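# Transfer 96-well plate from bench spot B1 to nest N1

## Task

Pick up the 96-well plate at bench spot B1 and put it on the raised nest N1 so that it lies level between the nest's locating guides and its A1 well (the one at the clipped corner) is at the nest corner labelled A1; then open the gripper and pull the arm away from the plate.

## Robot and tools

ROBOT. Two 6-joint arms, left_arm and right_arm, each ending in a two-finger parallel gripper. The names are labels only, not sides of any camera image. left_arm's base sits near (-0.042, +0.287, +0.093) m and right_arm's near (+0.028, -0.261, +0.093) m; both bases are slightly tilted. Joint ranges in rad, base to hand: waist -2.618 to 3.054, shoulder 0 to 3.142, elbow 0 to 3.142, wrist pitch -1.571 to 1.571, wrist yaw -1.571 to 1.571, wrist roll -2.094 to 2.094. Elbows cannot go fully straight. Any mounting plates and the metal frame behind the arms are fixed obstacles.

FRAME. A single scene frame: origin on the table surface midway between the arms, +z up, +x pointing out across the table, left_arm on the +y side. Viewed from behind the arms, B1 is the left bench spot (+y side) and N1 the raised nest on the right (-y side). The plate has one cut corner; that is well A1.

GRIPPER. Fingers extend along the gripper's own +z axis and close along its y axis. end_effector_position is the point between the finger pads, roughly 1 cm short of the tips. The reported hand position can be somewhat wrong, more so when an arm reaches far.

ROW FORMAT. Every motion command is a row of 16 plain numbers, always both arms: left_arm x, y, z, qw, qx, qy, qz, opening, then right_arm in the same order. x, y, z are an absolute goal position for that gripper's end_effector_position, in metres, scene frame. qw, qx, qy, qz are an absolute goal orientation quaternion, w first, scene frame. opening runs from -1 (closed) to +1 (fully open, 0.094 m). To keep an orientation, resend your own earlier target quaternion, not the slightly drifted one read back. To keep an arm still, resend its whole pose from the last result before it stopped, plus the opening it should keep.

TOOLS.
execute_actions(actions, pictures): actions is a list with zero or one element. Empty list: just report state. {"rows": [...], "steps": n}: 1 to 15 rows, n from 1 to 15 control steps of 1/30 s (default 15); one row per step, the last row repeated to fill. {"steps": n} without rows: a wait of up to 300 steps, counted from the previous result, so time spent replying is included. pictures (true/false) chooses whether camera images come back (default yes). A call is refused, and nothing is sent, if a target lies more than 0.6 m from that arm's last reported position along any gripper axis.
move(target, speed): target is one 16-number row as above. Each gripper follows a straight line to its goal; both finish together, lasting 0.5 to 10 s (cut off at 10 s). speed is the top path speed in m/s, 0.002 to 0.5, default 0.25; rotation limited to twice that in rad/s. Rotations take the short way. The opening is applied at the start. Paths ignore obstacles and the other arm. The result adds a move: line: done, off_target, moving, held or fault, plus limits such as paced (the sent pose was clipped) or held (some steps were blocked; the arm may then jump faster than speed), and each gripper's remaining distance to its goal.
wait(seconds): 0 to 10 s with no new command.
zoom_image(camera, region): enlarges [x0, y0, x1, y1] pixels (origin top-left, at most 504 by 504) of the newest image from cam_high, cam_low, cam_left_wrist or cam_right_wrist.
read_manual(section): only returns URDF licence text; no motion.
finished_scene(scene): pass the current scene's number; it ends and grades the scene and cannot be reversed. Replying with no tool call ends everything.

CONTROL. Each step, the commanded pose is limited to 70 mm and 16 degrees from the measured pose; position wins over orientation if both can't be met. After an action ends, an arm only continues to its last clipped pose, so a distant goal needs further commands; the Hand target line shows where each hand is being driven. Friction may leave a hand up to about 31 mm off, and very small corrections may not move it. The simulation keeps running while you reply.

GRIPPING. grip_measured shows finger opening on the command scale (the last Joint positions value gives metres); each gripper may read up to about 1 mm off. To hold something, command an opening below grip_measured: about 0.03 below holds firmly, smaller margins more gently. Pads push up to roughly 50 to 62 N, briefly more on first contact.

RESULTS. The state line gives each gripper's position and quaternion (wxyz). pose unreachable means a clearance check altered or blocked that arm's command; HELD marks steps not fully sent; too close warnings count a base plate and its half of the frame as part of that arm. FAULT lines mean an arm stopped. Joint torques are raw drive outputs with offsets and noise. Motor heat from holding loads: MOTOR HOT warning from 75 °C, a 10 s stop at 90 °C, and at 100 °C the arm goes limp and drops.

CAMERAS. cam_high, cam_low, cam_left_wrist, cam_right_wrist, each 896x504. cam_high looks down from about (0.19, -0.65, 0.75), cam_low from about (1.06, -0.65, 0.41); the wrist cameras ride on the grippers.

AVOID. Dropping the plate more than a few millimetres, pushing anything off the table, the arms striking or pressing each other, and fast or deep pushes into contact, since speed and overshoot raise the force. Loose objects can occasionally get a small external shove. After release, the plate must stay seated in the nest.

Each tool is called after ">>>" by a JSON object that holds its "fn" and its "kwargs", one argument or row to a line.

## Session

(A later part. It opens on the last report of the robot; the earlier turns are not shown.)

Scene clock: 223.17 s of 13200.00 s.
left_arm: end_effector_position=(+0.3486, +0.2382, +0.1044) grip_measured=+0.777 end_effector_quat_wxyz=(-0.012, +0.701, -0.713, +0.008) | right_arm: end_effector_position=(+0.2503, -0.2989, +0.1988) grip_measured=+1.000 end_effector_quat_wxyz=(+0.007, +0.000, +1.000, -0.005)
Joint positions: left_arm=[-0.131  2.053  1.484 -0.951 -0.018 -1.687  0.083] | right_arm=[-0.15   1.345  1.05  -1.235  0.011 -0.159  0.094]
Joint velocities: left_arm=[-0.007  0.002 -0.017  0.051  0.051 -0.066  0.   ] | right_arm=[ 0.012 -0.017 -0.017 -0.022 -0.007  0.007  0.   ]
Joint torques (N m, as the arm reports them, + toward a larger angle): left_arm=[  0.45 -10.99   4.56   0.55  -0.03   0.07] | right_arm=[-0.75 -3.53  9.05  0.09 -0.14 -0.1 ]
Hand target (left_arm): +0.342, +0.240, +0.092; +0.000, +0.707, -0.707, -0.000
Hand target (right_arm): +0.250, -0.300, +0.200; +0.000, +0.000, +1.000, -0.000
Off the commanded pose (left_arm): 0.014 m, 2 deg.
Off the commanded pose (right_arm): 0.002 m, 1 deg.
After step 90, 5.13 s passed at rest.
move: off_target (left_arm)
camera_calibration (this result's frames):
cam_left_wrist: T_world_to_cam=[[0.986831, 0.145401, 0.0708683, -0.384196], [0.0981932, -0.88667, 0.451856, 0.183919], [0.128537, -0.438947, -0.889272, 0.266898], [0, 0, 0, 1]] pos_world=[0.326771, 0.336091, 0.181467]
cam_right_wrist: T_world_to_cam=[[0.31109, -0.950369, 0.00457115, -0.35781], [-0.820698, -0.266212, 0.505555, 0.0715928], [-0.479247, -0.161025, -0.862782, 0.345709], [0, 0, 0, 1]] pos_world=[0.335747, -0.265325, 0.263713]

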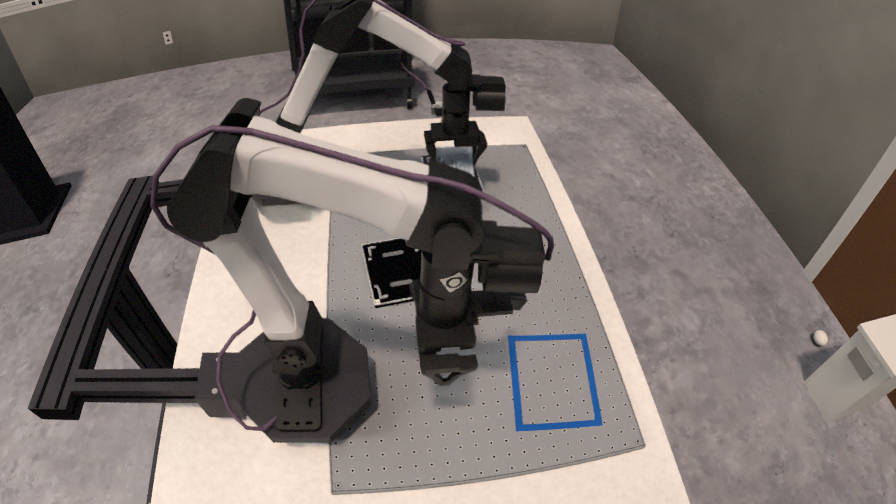

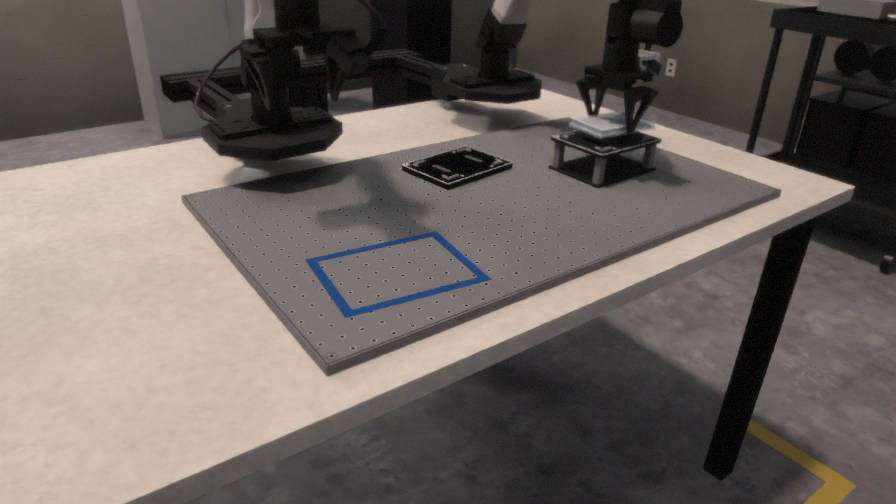

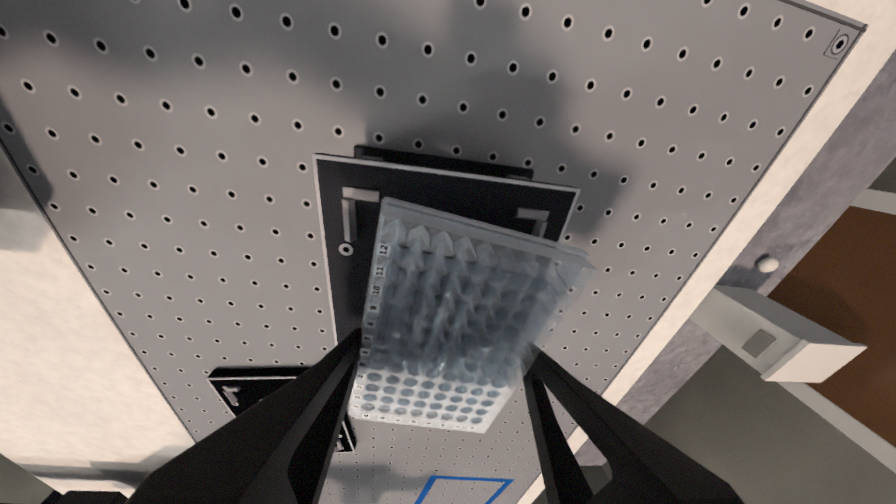

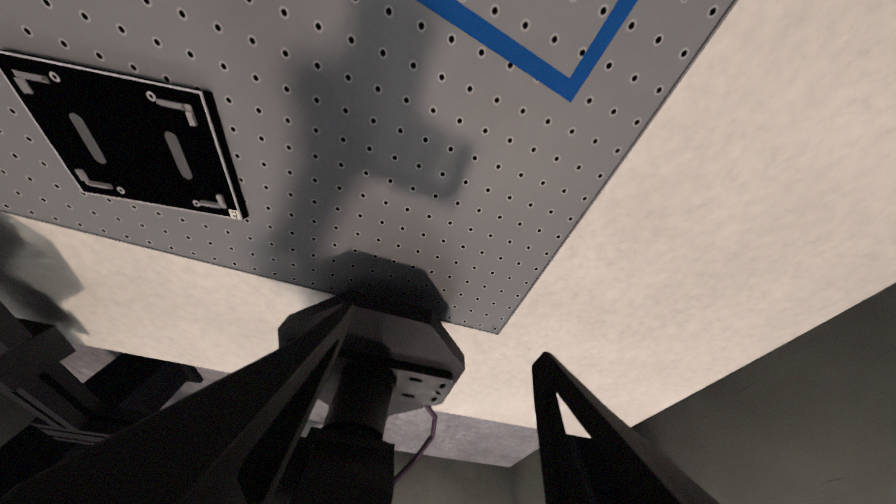

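>>> {"fn": "move", "kwargs": {
  "target": [0.333,0.240,0.082,0,-0.7071,0.7071,0,0.72, 0.25,-0.3,0.2,0,0,1,0,1],
  "speed": 0.015
}}

Scene clock: 228.90 s of 13200.00 s.
left_arm: end_effector_position=(+0.3397, +0.2392, +0.0892) grip_measured=+0.777 end_effector_quat_wxyz=(-0.008, +0.702, -0.712, +0.003) | right_arm: end_effector_position=(+0.2503, -0.2989, +0.1988) grip_measured=+1.000 end_effector_quat_wxyz=(+0.007, +0.000, +1.000, -0.005)
Joint positions: left_arm=[-0.131  2.053  1.419 -0.898 -0.018 -1.689  0.083] | right_arm=[-0.15   1.345  1.05  -1.235  0.011 -0.159  0.094]
Joint velocities: left_arm=[ 0.007  0.002 -0.002 -0.007 -0.051  0.037 -0.   ] | right_arm=[-0.002 -0.002 -0.027 -0.037  0.007 -0.037  0.   ]
Joint torques (N m, as the arm reports them, + toward a larger angle): left_arm=[  0.31 -12.07   4.28   0.56  -0.03   0.06] | right_arm=[-0.76 -3.53  9.06  0.09 -0.14 -0.1 ]
Hand target (left_arm): +0.333, +0.240, +0.082; +0.000, +0.707, -0.707, -0.000
Hand target (right_arm): +0.250, -0.300, +0.200; +0.000, +0.000, +1.000, -0.000
Off the commanded pose (left_arm): 0.010 m, 1 deg.
Off the commanded pose (right_arm): 0.002 m, 1 deg.
After step 90, 0.67 s passed at rest.
move: done
camera_calibration (this result's frames):
cam_left_wrist: T_world_to_cam=[[0.987388, 0.146699, 0.0595313, -0.373931], [0.104727, -0.887219, 0.449306, 0.190711], [0.11873, -0.437404, -0.891393, 0.258211], [0, 0, 0, 1]] pos_world=[0.318585, 0.337, 0.16674]
cam_right_wrist: T_world_to_cam=[[0.31109, -0.950369, 0.00457115, -0.35781], [-0.820698, -0.266212, 0.505555, 0.0715928], [-0.479247, -0.161025, -0.862782, 0.345709], [0, 0, 0, 1]] pos_world=[0.335747, -0.265325, 0.263713]

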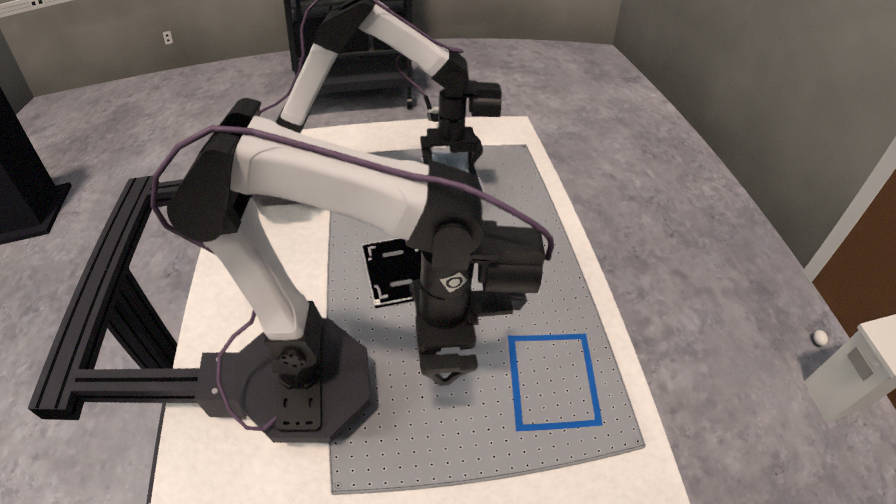

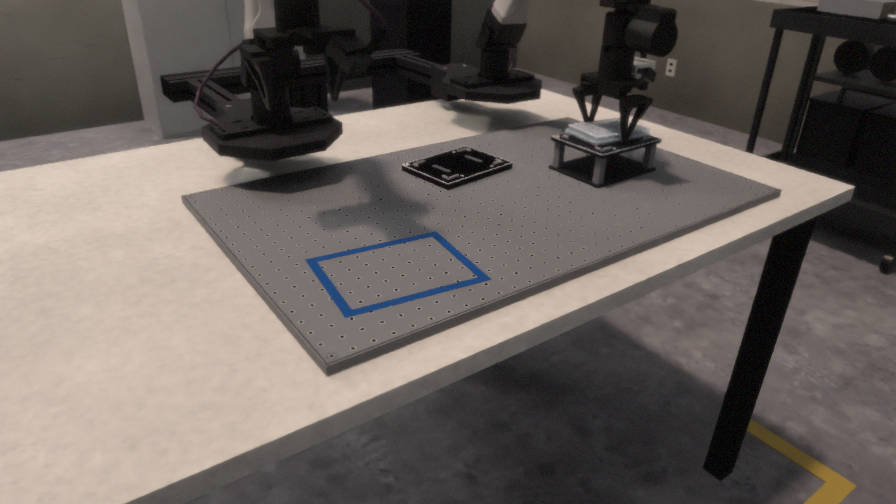

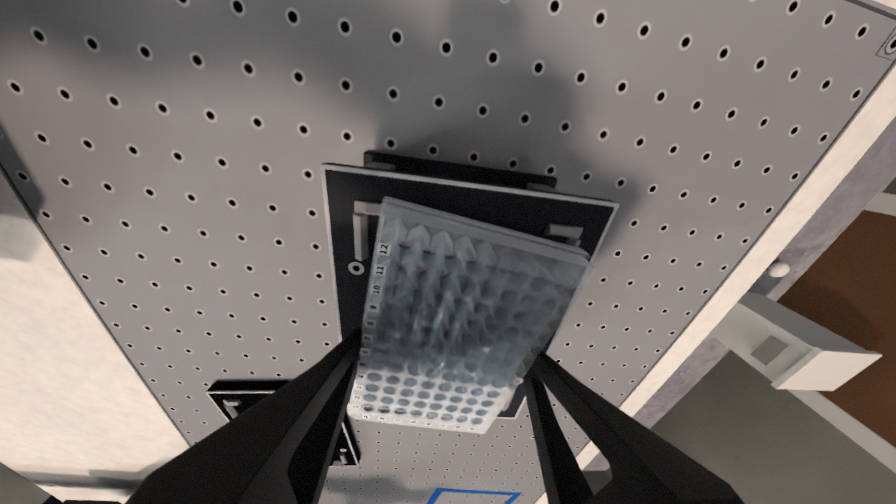

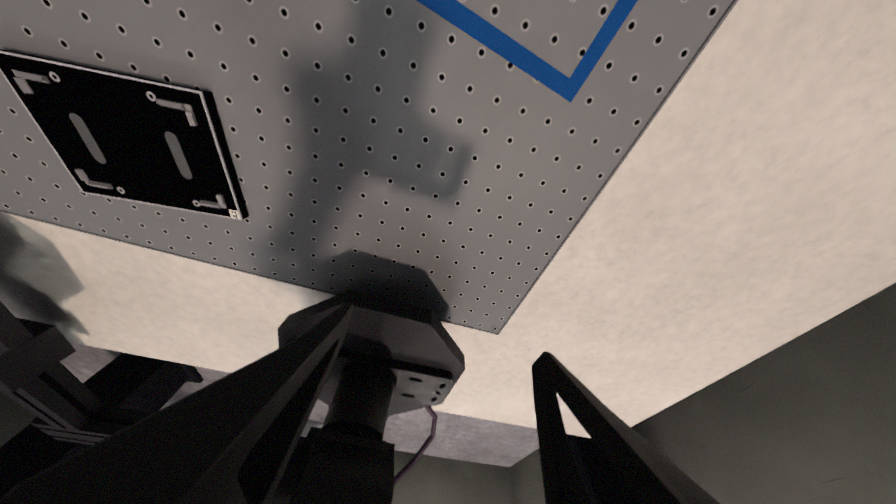

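>>> {"fn": "zoom_image", "kwargs": {
  "camera": "cam_left_wrist",
  "region": [300, 150, 640, 300]
}}

Region (300, 150, 640, 300) of cam_left_wrist's 896x504 image, scaled by 1.482, with more detail than that image has; it fills the top 222 rows of this view, and the rest is white.

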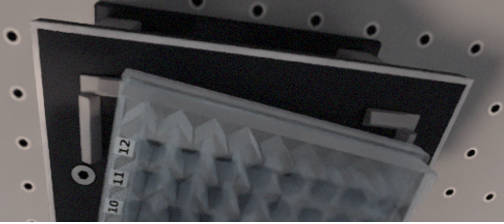

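>>> {"fn": "move", "kwargs": {
  "target": [0.336,0.230,0.076,0,-0.7071,0.7071,0,0.72, 0.25,-0.3,0.2,0,0,1,0,1],
  "speed": 0.01
}}

Scene clock: 240.40 s of 13200.00 s.
left_arm: end_effector_position=(+0.3406, +0.2360, +0.0893) grip_measured=+0.777 end_effector_quat_wxyz=(-0.009, +0.707, -0.708, +0.006) | right_arm: end_effector_position=(+0.2503, -0.2989, +0.1988) grip_measured=+1.000 end_effector_quat_wxyz=(+0.007, +0.000, +1.000, -0.005)
Joint positions: left_arm=[-0.139  2.053  1.419 -0.893 -0.018 -1.71   0.083] | right_arm=[-0.15   1.345  1.05  -1.235  0.011 -0.159  0.094]
Joint velocities: left_arm=[-0.007  0.017 -0.007  0.007 -0.037 -0.037  0.   ] | right_arm=[-0.017  0.002 -0.012 -0.007  0.022 -0.007  0.   ]
Joint torques (N m, as the arm reports them, + toward a larger angle): left_arm=[ -0.96 -10.17   5.05   0.68  -0.02   0.04] | right_arm=[-0.75 -3.53  9.06  0.09 -0.14 -0.1 ]
Hand target (left_arm): +0.336, +0.230, +0.076; -0.000, +0.707, -0.707, -0.000
Hand target (right_arm): +0.250, -0.300, +0.200; +0.000, +0.000, +1.000, -0.000
Off the commanded pose (left_arm): 0.015 m, 1 deg.
Off the commanded pose (right_arm): 0.002 m, 1 deg.
After step 90, 6.63 s passed at rest.
move: off_target (left_arm)
camera_calibration (this result's frames):
cam_left_wrist: T_world_to_cam=[[0.984994, 0.159996, 0.0647139, -0.377135], [0.114143, -0.885154, 0.45108, 0.183864], [0.129453, -0.436925, -0.890134, 0.252854], [0, 0, 0, 1]] pos_world=[0.317756, 0.333566, 0.166542]
cam_right_wrist: T_world_to_cam=[[0.31109, -0.950369, 0.00457115, -0.35781], [-0.820698, -0.266212, 0.505555, 0.0715928], [-0.479247, -0.161025, -0.862782, 0.345709], [0, 0, 0, 1]] pos_world=[0.335747, -0.265325, 0.263713]

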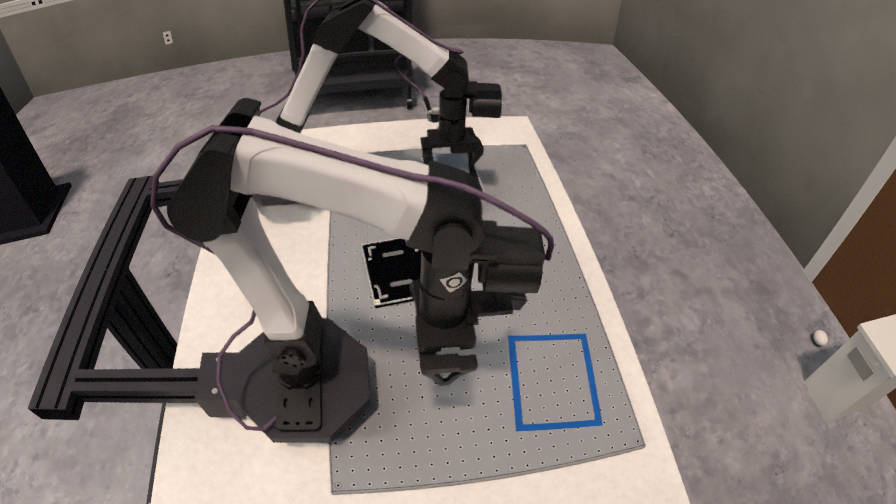

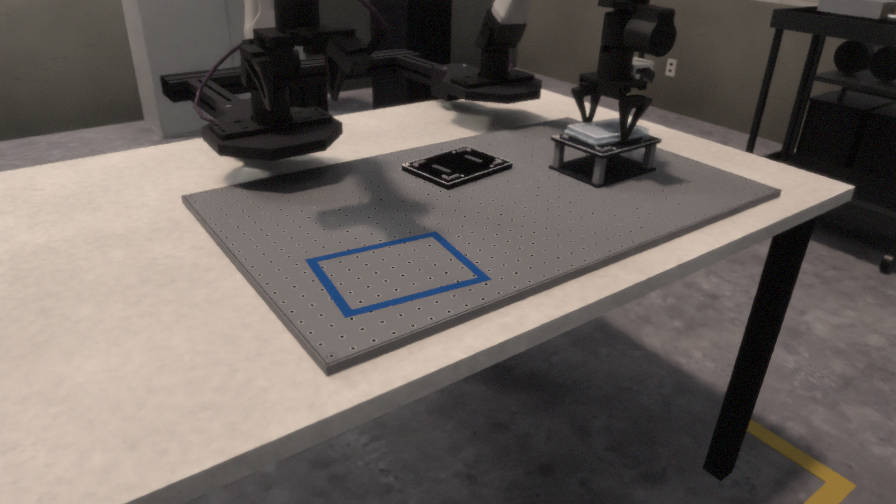

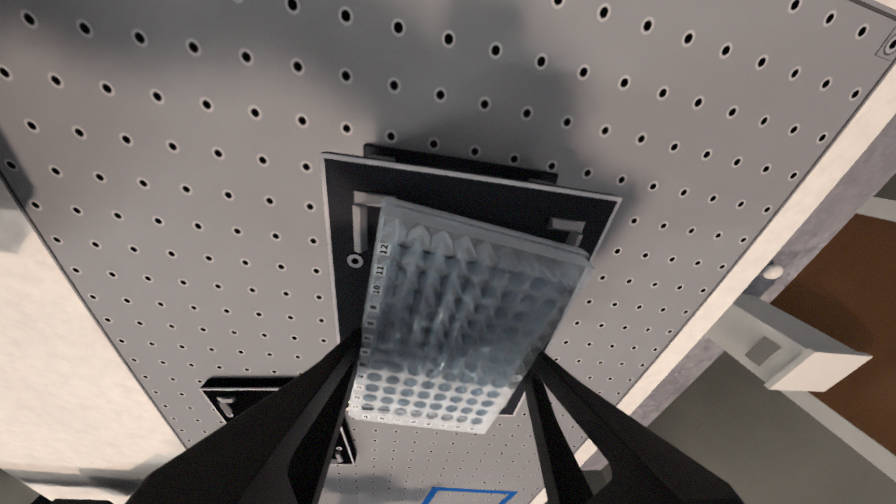

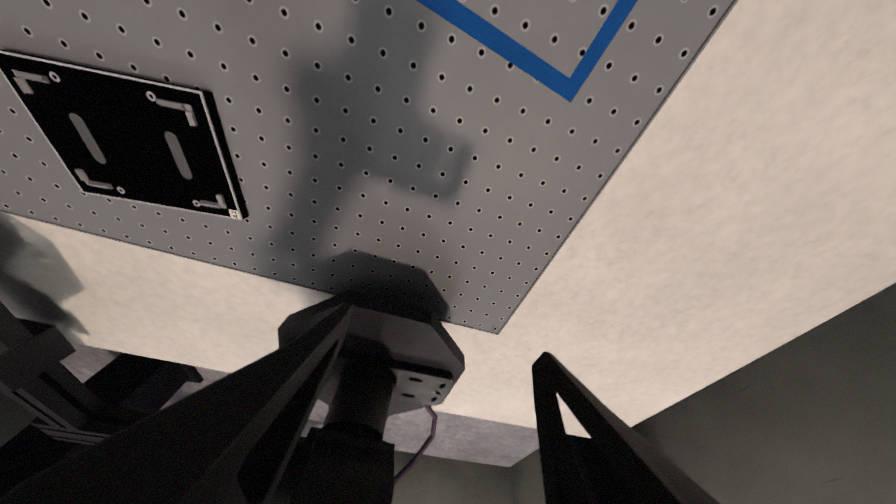

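>>> {"fn": "zoom_image", "kwargs": {
  "camera": "cam_low",
  "region": [530, 70, 690, 200]
}}

>>> {"fn": "zoom_image", "kwargs": {
  "camera": "cam_left_wrist",
  "region": [300, 140, 640, 290]
}}

Region (530, 70, 690, 200) of cam_low's 896x504 image, scaled by 3.150, with more detail than that image has; it fills the top 410 rows of this view, and the rest is white.

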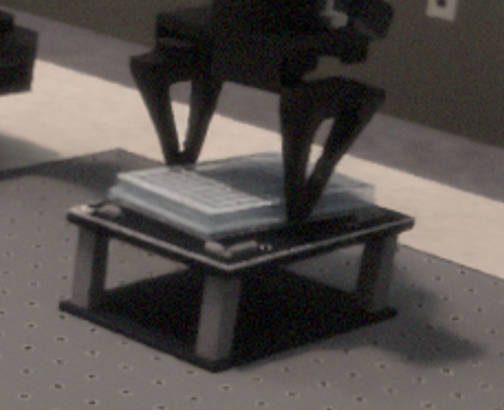

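Region (300, 140, 640, 290) of cam_left_wrist's 896x504 image, scaled by 1.482, with more detail than that image has; it fills the top 222 rows of this view, and the rest is white.

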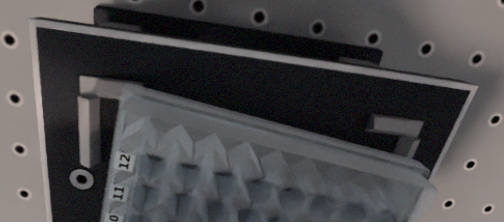

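>>> {"fn": "move", "kwargs": {
  "target": [0.338,0.236,0.100,0,-0.7431,0.6691,0,0.72, 0.25,-0.3,0.2,0,0,1,0,1],
  "speed": 0.02
}}

>>> {"fn": "zoom_image", "kwargs": {
  "camera": "cam_left_wrist",
  "region": [300, 140, 640, 290]
}}

Scene clock: 262.83 s of 13200.00 s.
left_arm: end_effector_position=(+0.3299, +0.2375, +0.0893) grip_measured=+0.777 end_effector_quat_wxyz=(+0.003, +0.738, -0.675, -0.012) | right_arm: end_effector_position=(+0.2503, -0.2989, +0.1988) grip_measured=+1.000 end_effector_quat_wxyz=(+0.007, +0.000, +1.000, -0.005)
Joint positions: left_arm=[-0.139  2.053  1.419 -0.937 -0.018 -1.801  0.083] | right_arm=[-0.15   1.345  1.05  -1.235  0.011 -0.159  0.094]
Joint velocities: left_arm=[ 0.007 -0.022 -0.002 -0.051  0.037 -0.022 -0.001] | right_arm=[-0.012  0.002 -0.046 -0.066 -0.095 -0.022  0.   ]
Joint torques (N m, as the arm reports them, + toward a larger angle): left_arm=[  0.2  -12.63   8.7    0.07  -0.02   0.06] | right_arm=[-0.75 -3.54  9.05  0.09 -0.14 -0.1 ]
Hand target (left_arm): +0.338, +0.236, +0.100; -0.000, +0.743, -0.669, +0.000
Hand target (right_arm): +0.250, -0.300, +0.200; +0.000, +0.000, +1.000, -0.000
Off the commanded pose (left_arm): 0.014 m, 2 deg.
Off the commanded pose (right_arm): 0.002 m, 1 deg.
After step 90, 16.50 s passed at rest.
move: off_target (left_arm)
camera_calibration (this result's frames):
cam_left_wrist: T_world_to_cam=[[0.968342, 0.24844, 0.0242973, -0.378763], [0.212987, -0.873055, 0.438647, 0.152047], [0.13019, -0.419586, -0.898331, 0.251284], [0, 0, 0, 1]] pos_world=[0.301674, 0.332281, 0.168244]
cam_right_wrist: T_world_to_cam=[[0.31109, -0.950369, 0.00457115, -0.35781], [-0.820698, -0.266212, 0.505555, 0.0715928], [-0.479247, -0.161025, -0.862782, 0.345709], [0, 0, 0, 1]] pos_world=[0.335747, -0.265325, 0.263713]

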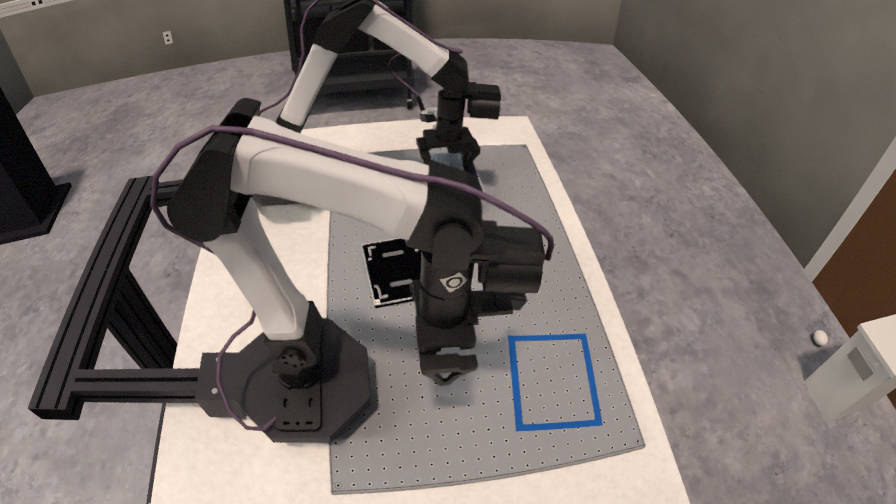

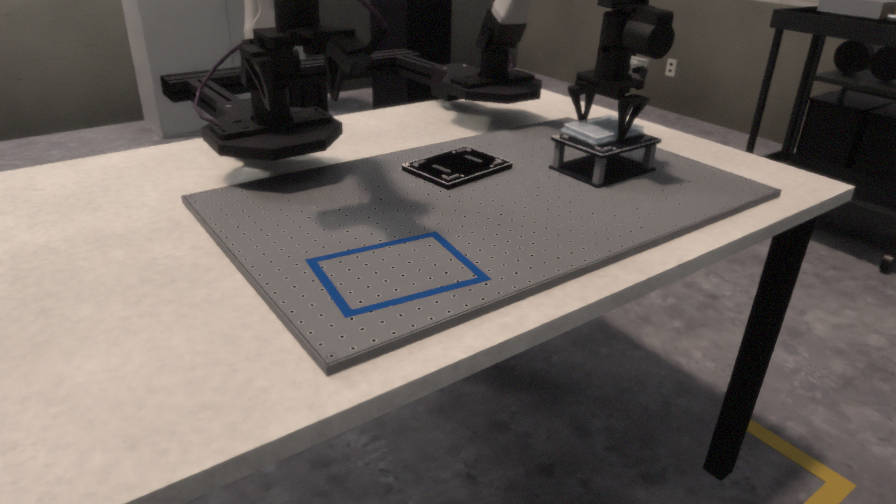

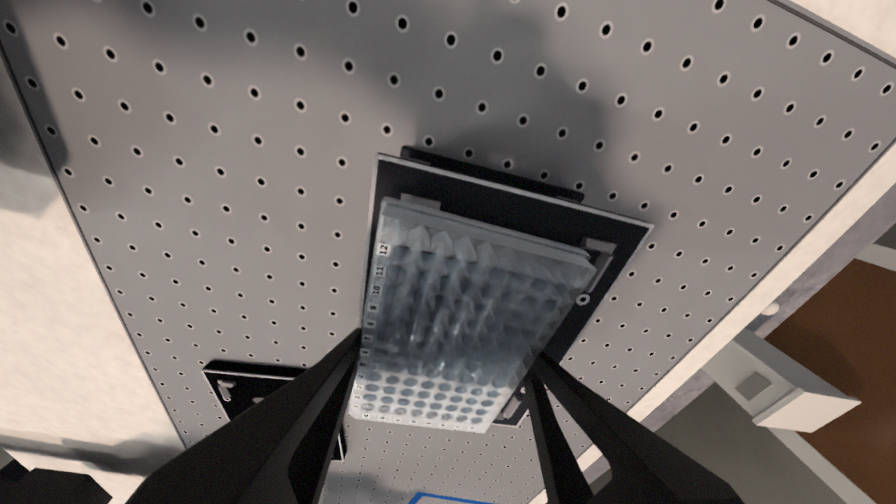

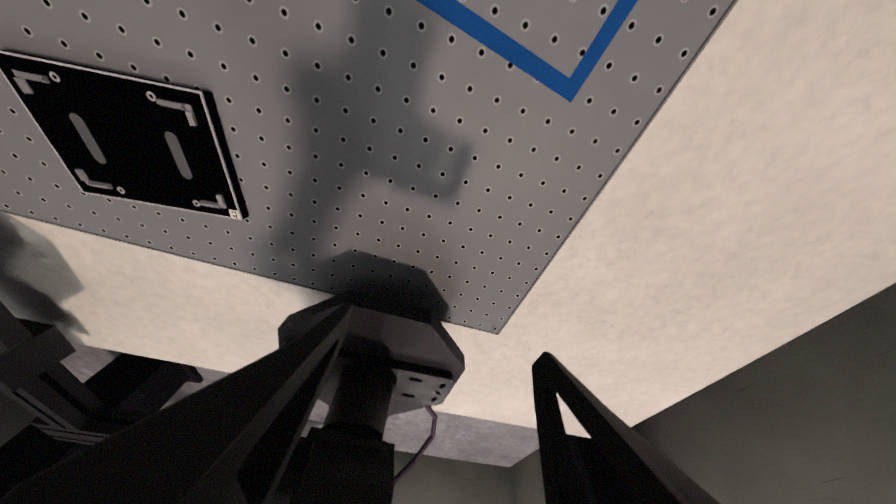

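Region (300, 140, 640, 290) of cam_left_wrist's 896x504 image, scaled by 1.482, with more detail than that image has; it fills the top 222 rows of this view, and the rest is white.

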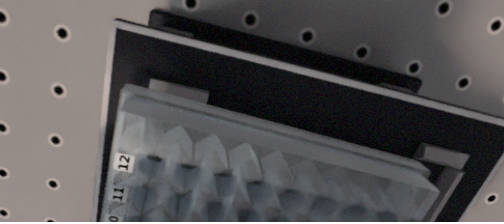

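>>> {"fn": "move", "kwargs": {
  "target": [0.349,0.236,0.089,0,-0.7431,0.6691,0,0.72, 0.25,-0.3,0.2,0,0,1,0,1],
  "speed": 0.015
}}

>>> {"fn": "zoom_image", "kwargs": {
  "camera": "cam_left_wrist",
  "region": [300, 140, 640, 290]
}}

Scene clock: 268.87 s of 13200.00 s.
left_arm: end_effector_position=(+0.3423, +0.2357, +0.0916) grip_measured=+0.777 end_effector_quat_wxyz=(-0.003, +0.738, -0.674, -0.003) | right_arm: end_effector_position=(+0.2503, -0.2989, +0.1988) grip_measured=+1.000 end_effector_quat_wxyz=(+0.007, +0.000, +1.000, -0.005)
Joint positions: left_arm=[-0.139  2.075  1.464 -0.938 -0.018 -1.802  0.083] | right_arm=[-0.15   1.345  1.05  -1.235  0.011 -0.159  0.094]
Joint velocities: left_arm=[ 0.022  0.017  0.012 -0.066 -0.095  0.037 -0.001] | right_arm=[ 0.002  0.002  0.017 -0.037 -0.007 -0.081  0.   ]
Joint torques (N m, as the arm reports them, + toward a larger angle): left_arm=[  0.45 -10.31   8.42   0.31  -0.02   0.08] | right_arm=[-0.75 -3.53  9.07  0.09 -0.14 -0.1 ]
Hand target (left_arm): +0.349, +0.236, +0.089; -0.000, +0.743, -0.669, -0.000
Hand target (right_arm): +0.250, -0.300, +0.200; +0.000, +0.000, +1.000, -0.000
Off the commanded pose (left_arm): 0.007 m, 1 deg.
Off the commanded pose (right_arm): 0.002 m, 1 deg.
After step 90, 1.53 s passed at rest.
move: done
camera_calibration (this result's frames):
cam_left_wrist: T_world_to_cam=[[0.967284, 0.249845, 0.0440326, -0.392216], [0.204804, -0.871452, 0.445676, 0.148658], [0.149722, -0.422078, -0.894111, 0.244477], [0, 0, 0, 1]] pos_world=[0.312335, 0.33073, 0.169607]
cam_right_wrist: T_world_to_cam=[[0.31109, -0.950369, 0.00457115, -0.35781], [-0.820698, -0.266212, 0.505555, 0.0715928], [-0.479247, -0.161025, -0.862782, 0.345709], [0, 0, 0, 1]] pos_world=[0.335747, -0.265325, 0.263713]

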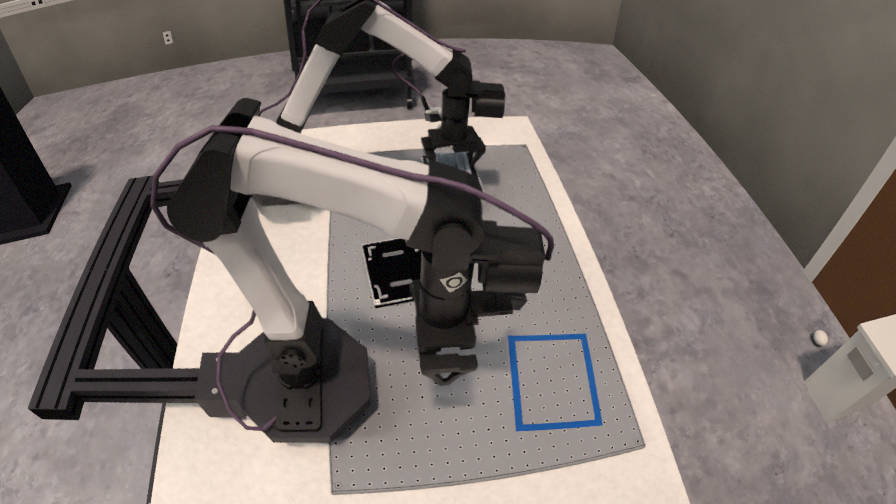

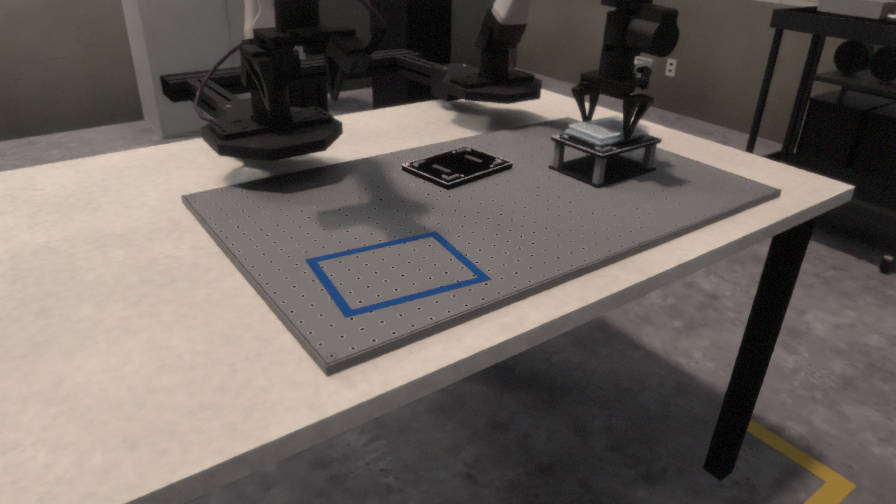

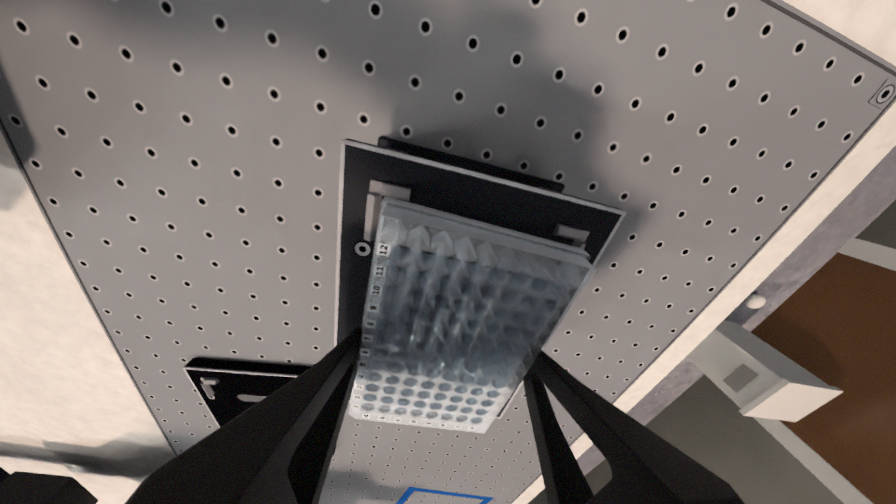

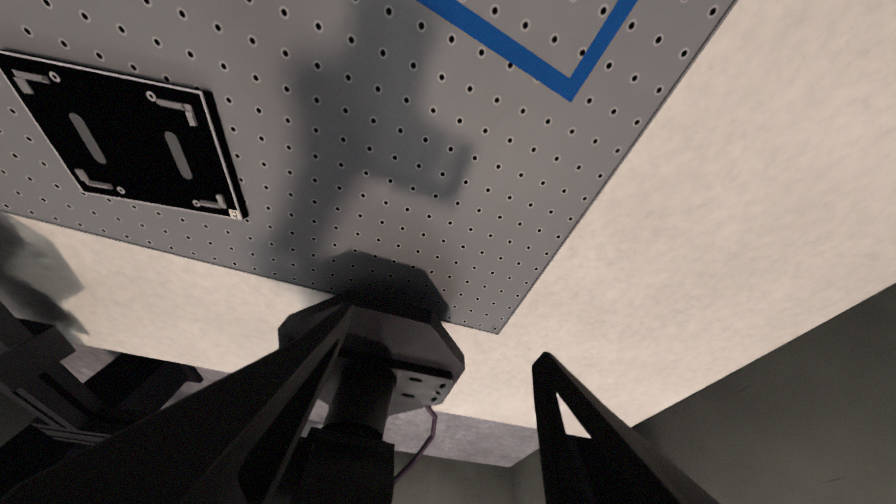

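Region (300, 140, 640, 290) of cam_left_wrist's 896x504 image, scaled by 1.482, with more detail than that image has; it fills the top 222 rows of this view, and the rest is white.

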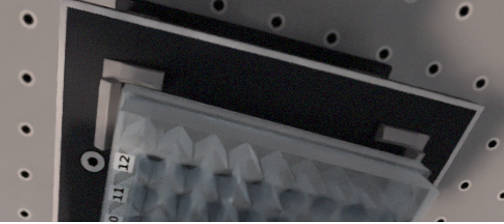

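>>> {"fn": "move", "kwargs": {
  "target": [0.343,0.2357,0.076,0,-0.7431,0.6691,0,0.72, 0.25,-0.3,0.2,0,0,1,0,1],
  "speed": 0.01
}}

>>> {"fn": "zoom_image", "kwargs": {
  "camera": "cam_low",
  "region": [530, 70, 690, 200]
}}

Scene clock: 279.23 s of 13200.00 s.
left_arm: end_effector_position=(+0.3524, +0.2343, +0.0918) grip_measured=+0.777 end_effector_quat_wxyz=(-0.014, +0.738, -0.674, +0.014) | right_arm: end_effector_position=(+0.2503, -0.2988, +0.1988) grip_measured=+1.000 end_effector_quat_wxyz=(+0.007, +0.000, +1.000, -0.005)
Joint positions: left_arm=[-0.139  2.075  1.464 -0.897 -0.018 -1.802  0.083] | right_arm=[-0.15   1.345  1.05  -1.235  0.01  -0.159  0.094]
Joint velocities: left_arm=[-0.017 -0.007  0.007  0.066 -0.037 -0.051  0.001] | right_arm=[-0.002  0.002  0.007  0.051  0.007  0.007  0.   ]
Joint torques (N m, as the arm reports them, + toward a larger angle): left_arm=[  0.32 -10.54   4.38   0.57  -0.02   0.06] | right_arm=[-0.75 -3.53  9.07  0.09 -0.14 -0.1 ]
Hand target (left_arm): +0.343, +0.236, +0.077; -0.000, +0.743, -0.669, -0.000
Hand target (right_arm): +0.250, -0.300, +0.200; +0.000, +0.000, +1.000, -0.000
Off the commanded pose (left_arm): 0.018 m, 2 deg.
Off the commanded pose (right_arm): 0.002 m, 1 deg.
After step 90, 5.60 s passed at rest.
move: off_target (left_arm)
camera_calibration (this result's frames):
cam_left_wrist: T_world_to_cam=[[0.964617, 0.250585, 0.0819877, -0.404283], [0.186695, -0.868755, 0.458703, 0.149835], [0.186172, -0.427166, -0.884799, 0.230038], [0, 0, 0, 1]] pos_world=[0.319178, 0.329742, 0.167953]
cam_right_wrist: T_world_to_cam=[[0.311095, -0.950369, 0.00423205, -0.357685], [-0.820727, -0.266407, 0.505405, 0.0715976], [-0.479194, -0.160702, -0.862872, 0.345825], [0, 0, 0, 1]] pos_world=[0.335753, -0.265284, 0.263731]

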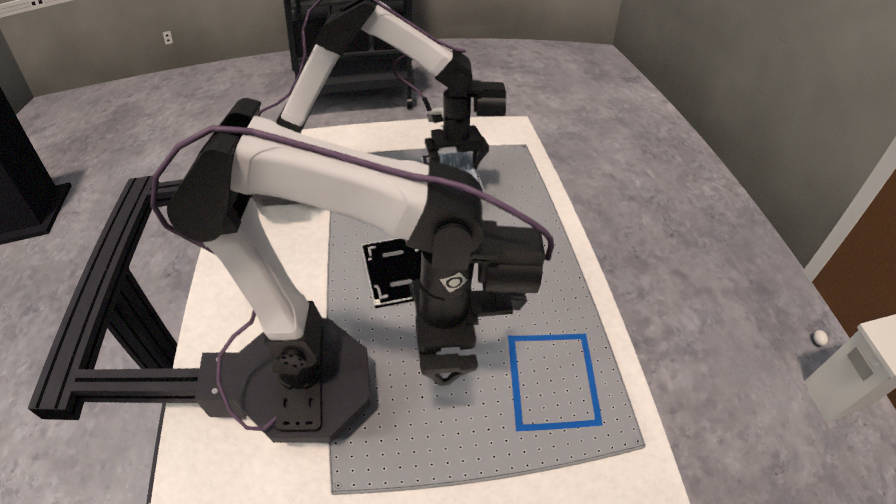

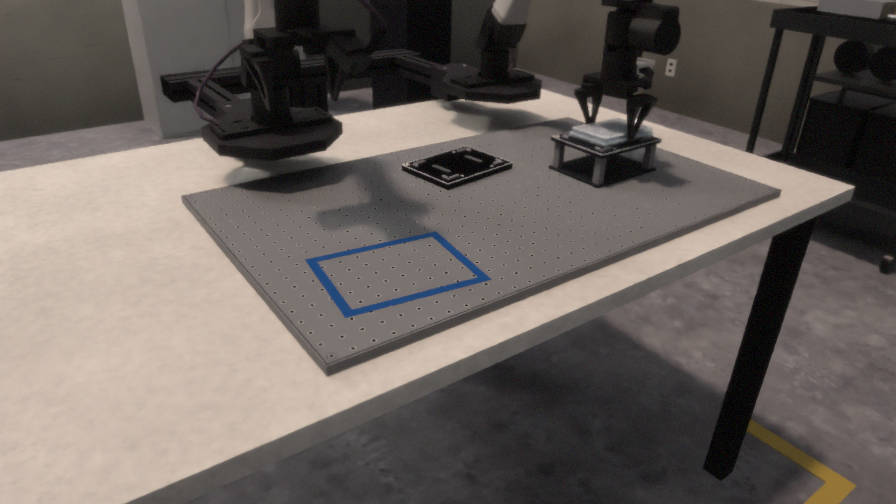

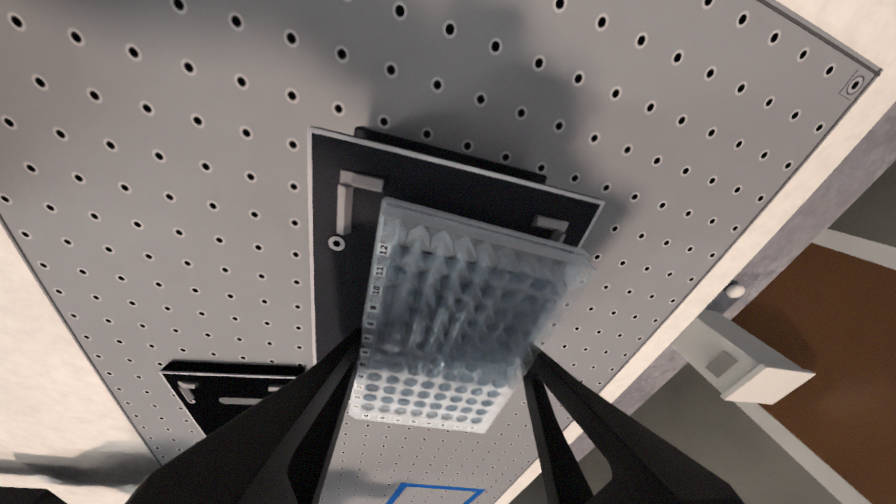

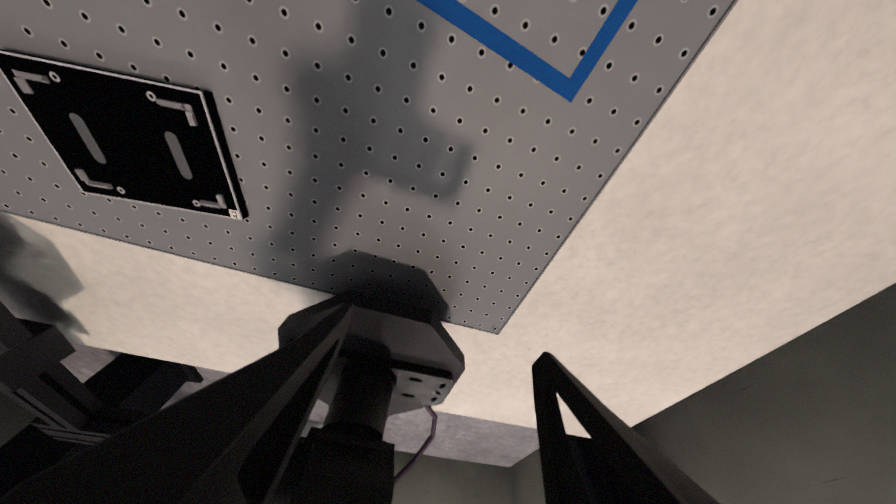

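Region (530, 70, 690, 200) of cam_low's 896x504 image, scaled by 3.150, with more detail than that image has; it fills the top 410 rows of this view, and the rest is white.

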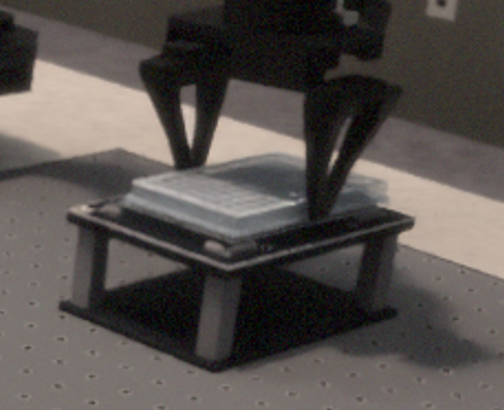

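>>> {"fn": "move", "kwargs": {
  "target": [0.332,0.237,0.070,0,-0.7431,0.6691,0,0.72, 0.25,-0.3,0.2,0,0,1,0,1],
  "speed": 0.01
}}

>>> {"fn": "zoom_image", "kwargs": {
  "camera": "cam_low",
  "region": [530, 70, 690, 200]
}}

Scene clock: 290.30 s of 13200.00 s.
left_arm: end_effector_position=(+0.3493, +0.2347, +0.0860) grip_measured=+0.777 end_effector_quat_wxyz=(-0.018, +0.738, -0.674, +0.020) | right_arm: end_effector_position=(+0.2503, -0.2988, +0.1988) grip_measured=+1.000 end_effector_quat_wxyz=(+0.007, +0.000, +1.000, -0.005)
Joint positions: left_arm=[-0.139  2.061  1.417 -0.85  -0.018 -1.802  0.083] | right_arm=[-0.15   1.345  1.05  -1.235  0.01  -0.159  0.094]
Joint velocities: left_arm=[ 0.002 -0.002  0.017 -0.007 -0.007 -0.007  0.001] | right_arm=[-0.012  0.007 -0.032 -0.007  0.022 -0.022  0.   ]
Joint torques (N m, as the arm reports them, + toward a larger angle): left_arm=[  0.27 -11.41   2.8    0.56  -0.01   0.07] | right_arm=[-0.74 -3.53  9.06  0.09 -0.13 -0.1 ]
Hand target (left_arm): +0.332, +0.237, +0.071; +0.000, +0.743, -0.669, -0.000
Hand target (right_arm): +0.250, -0.300, +0.200; +0.000, +0.000, +1.000, -0.000
Off the commanded pose (left_arm): 0.024 m, 3 deg.
Off the commanded pose (right_arm): 0.002 m, 1 deg.
After step 90, 4.83 s passed at rest.
move: off_target (left_arm)
camera_calibration (this result's frames):
cam_left_wrist: T_world_to_cam=[[0.963384, 0.250881, 0.0946103, -0.401651], [0.180543, -0.867842, 0.462877, 0.154944], [0.198234, -0.428847, -0.881359, 0.221609], [0, 0, 0, 1]] pos_world=[0.315039, 0.330269, 0.161598]
cam_right_wrist: T_world_to_cam=[[0.311095, -0.950369, 0.00423205, -0.357685], [-0.820727, -0.266407, 0.505405, 0.0715976], [-0.479194, -0.160702, -0.862872, 0.345825], [0, 0, 0, 1]] pos_world=[0.335753, -0.265284, 0.263731]

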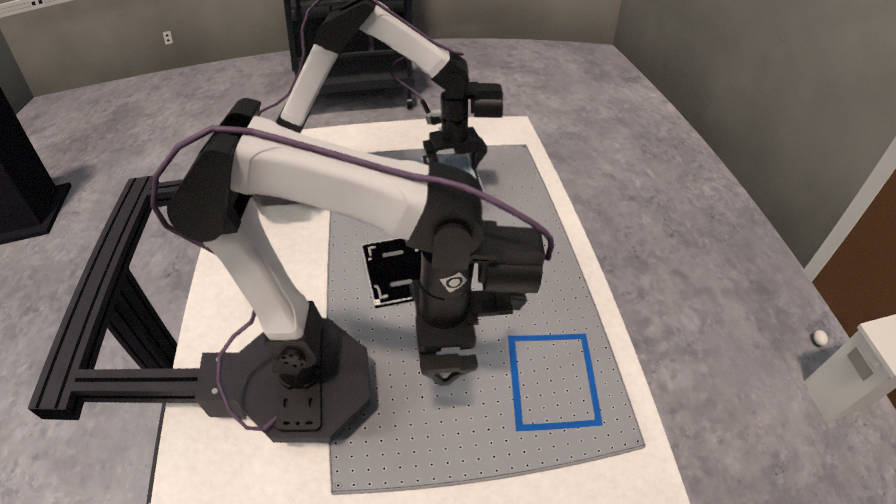

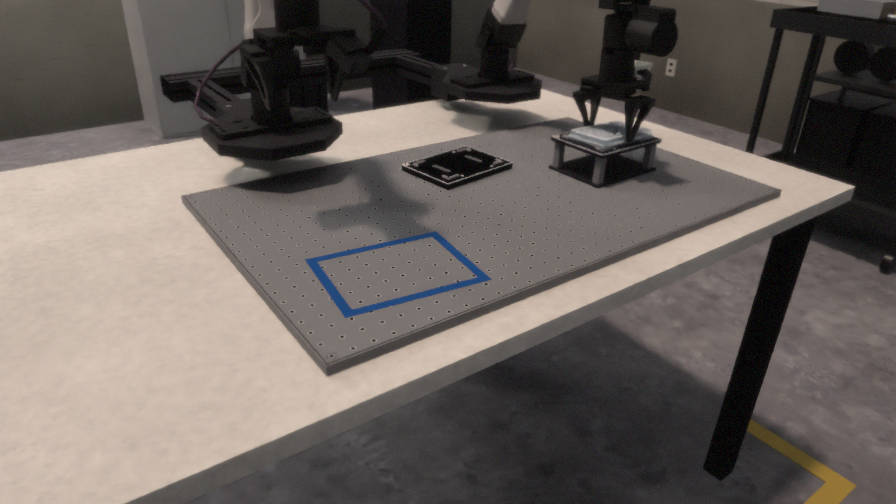

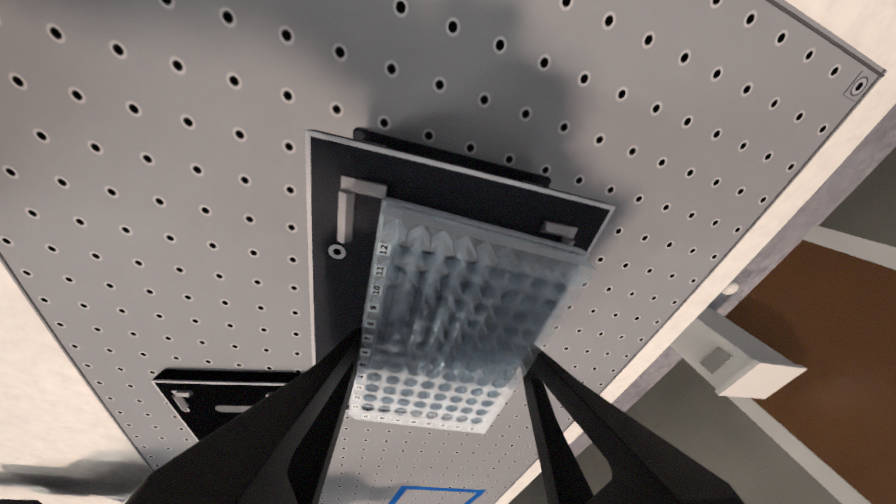

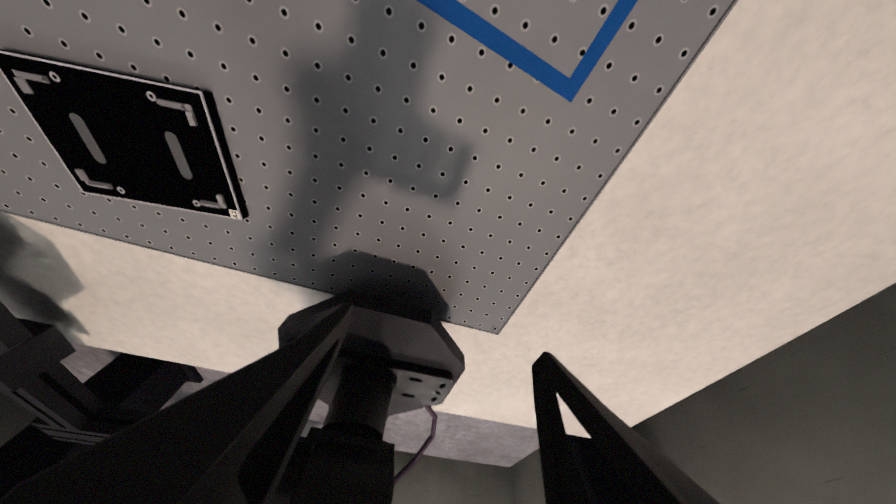

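Region (530, 70, 690, 200) of cam_low's 896x504 image, scaled by 3.150, with more detail than that image has; it fills the top 410 rows of this view, and the rest is white.

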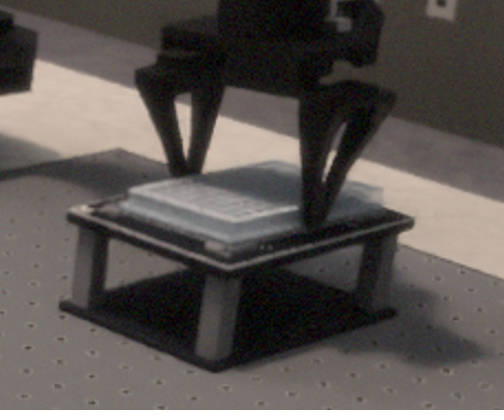

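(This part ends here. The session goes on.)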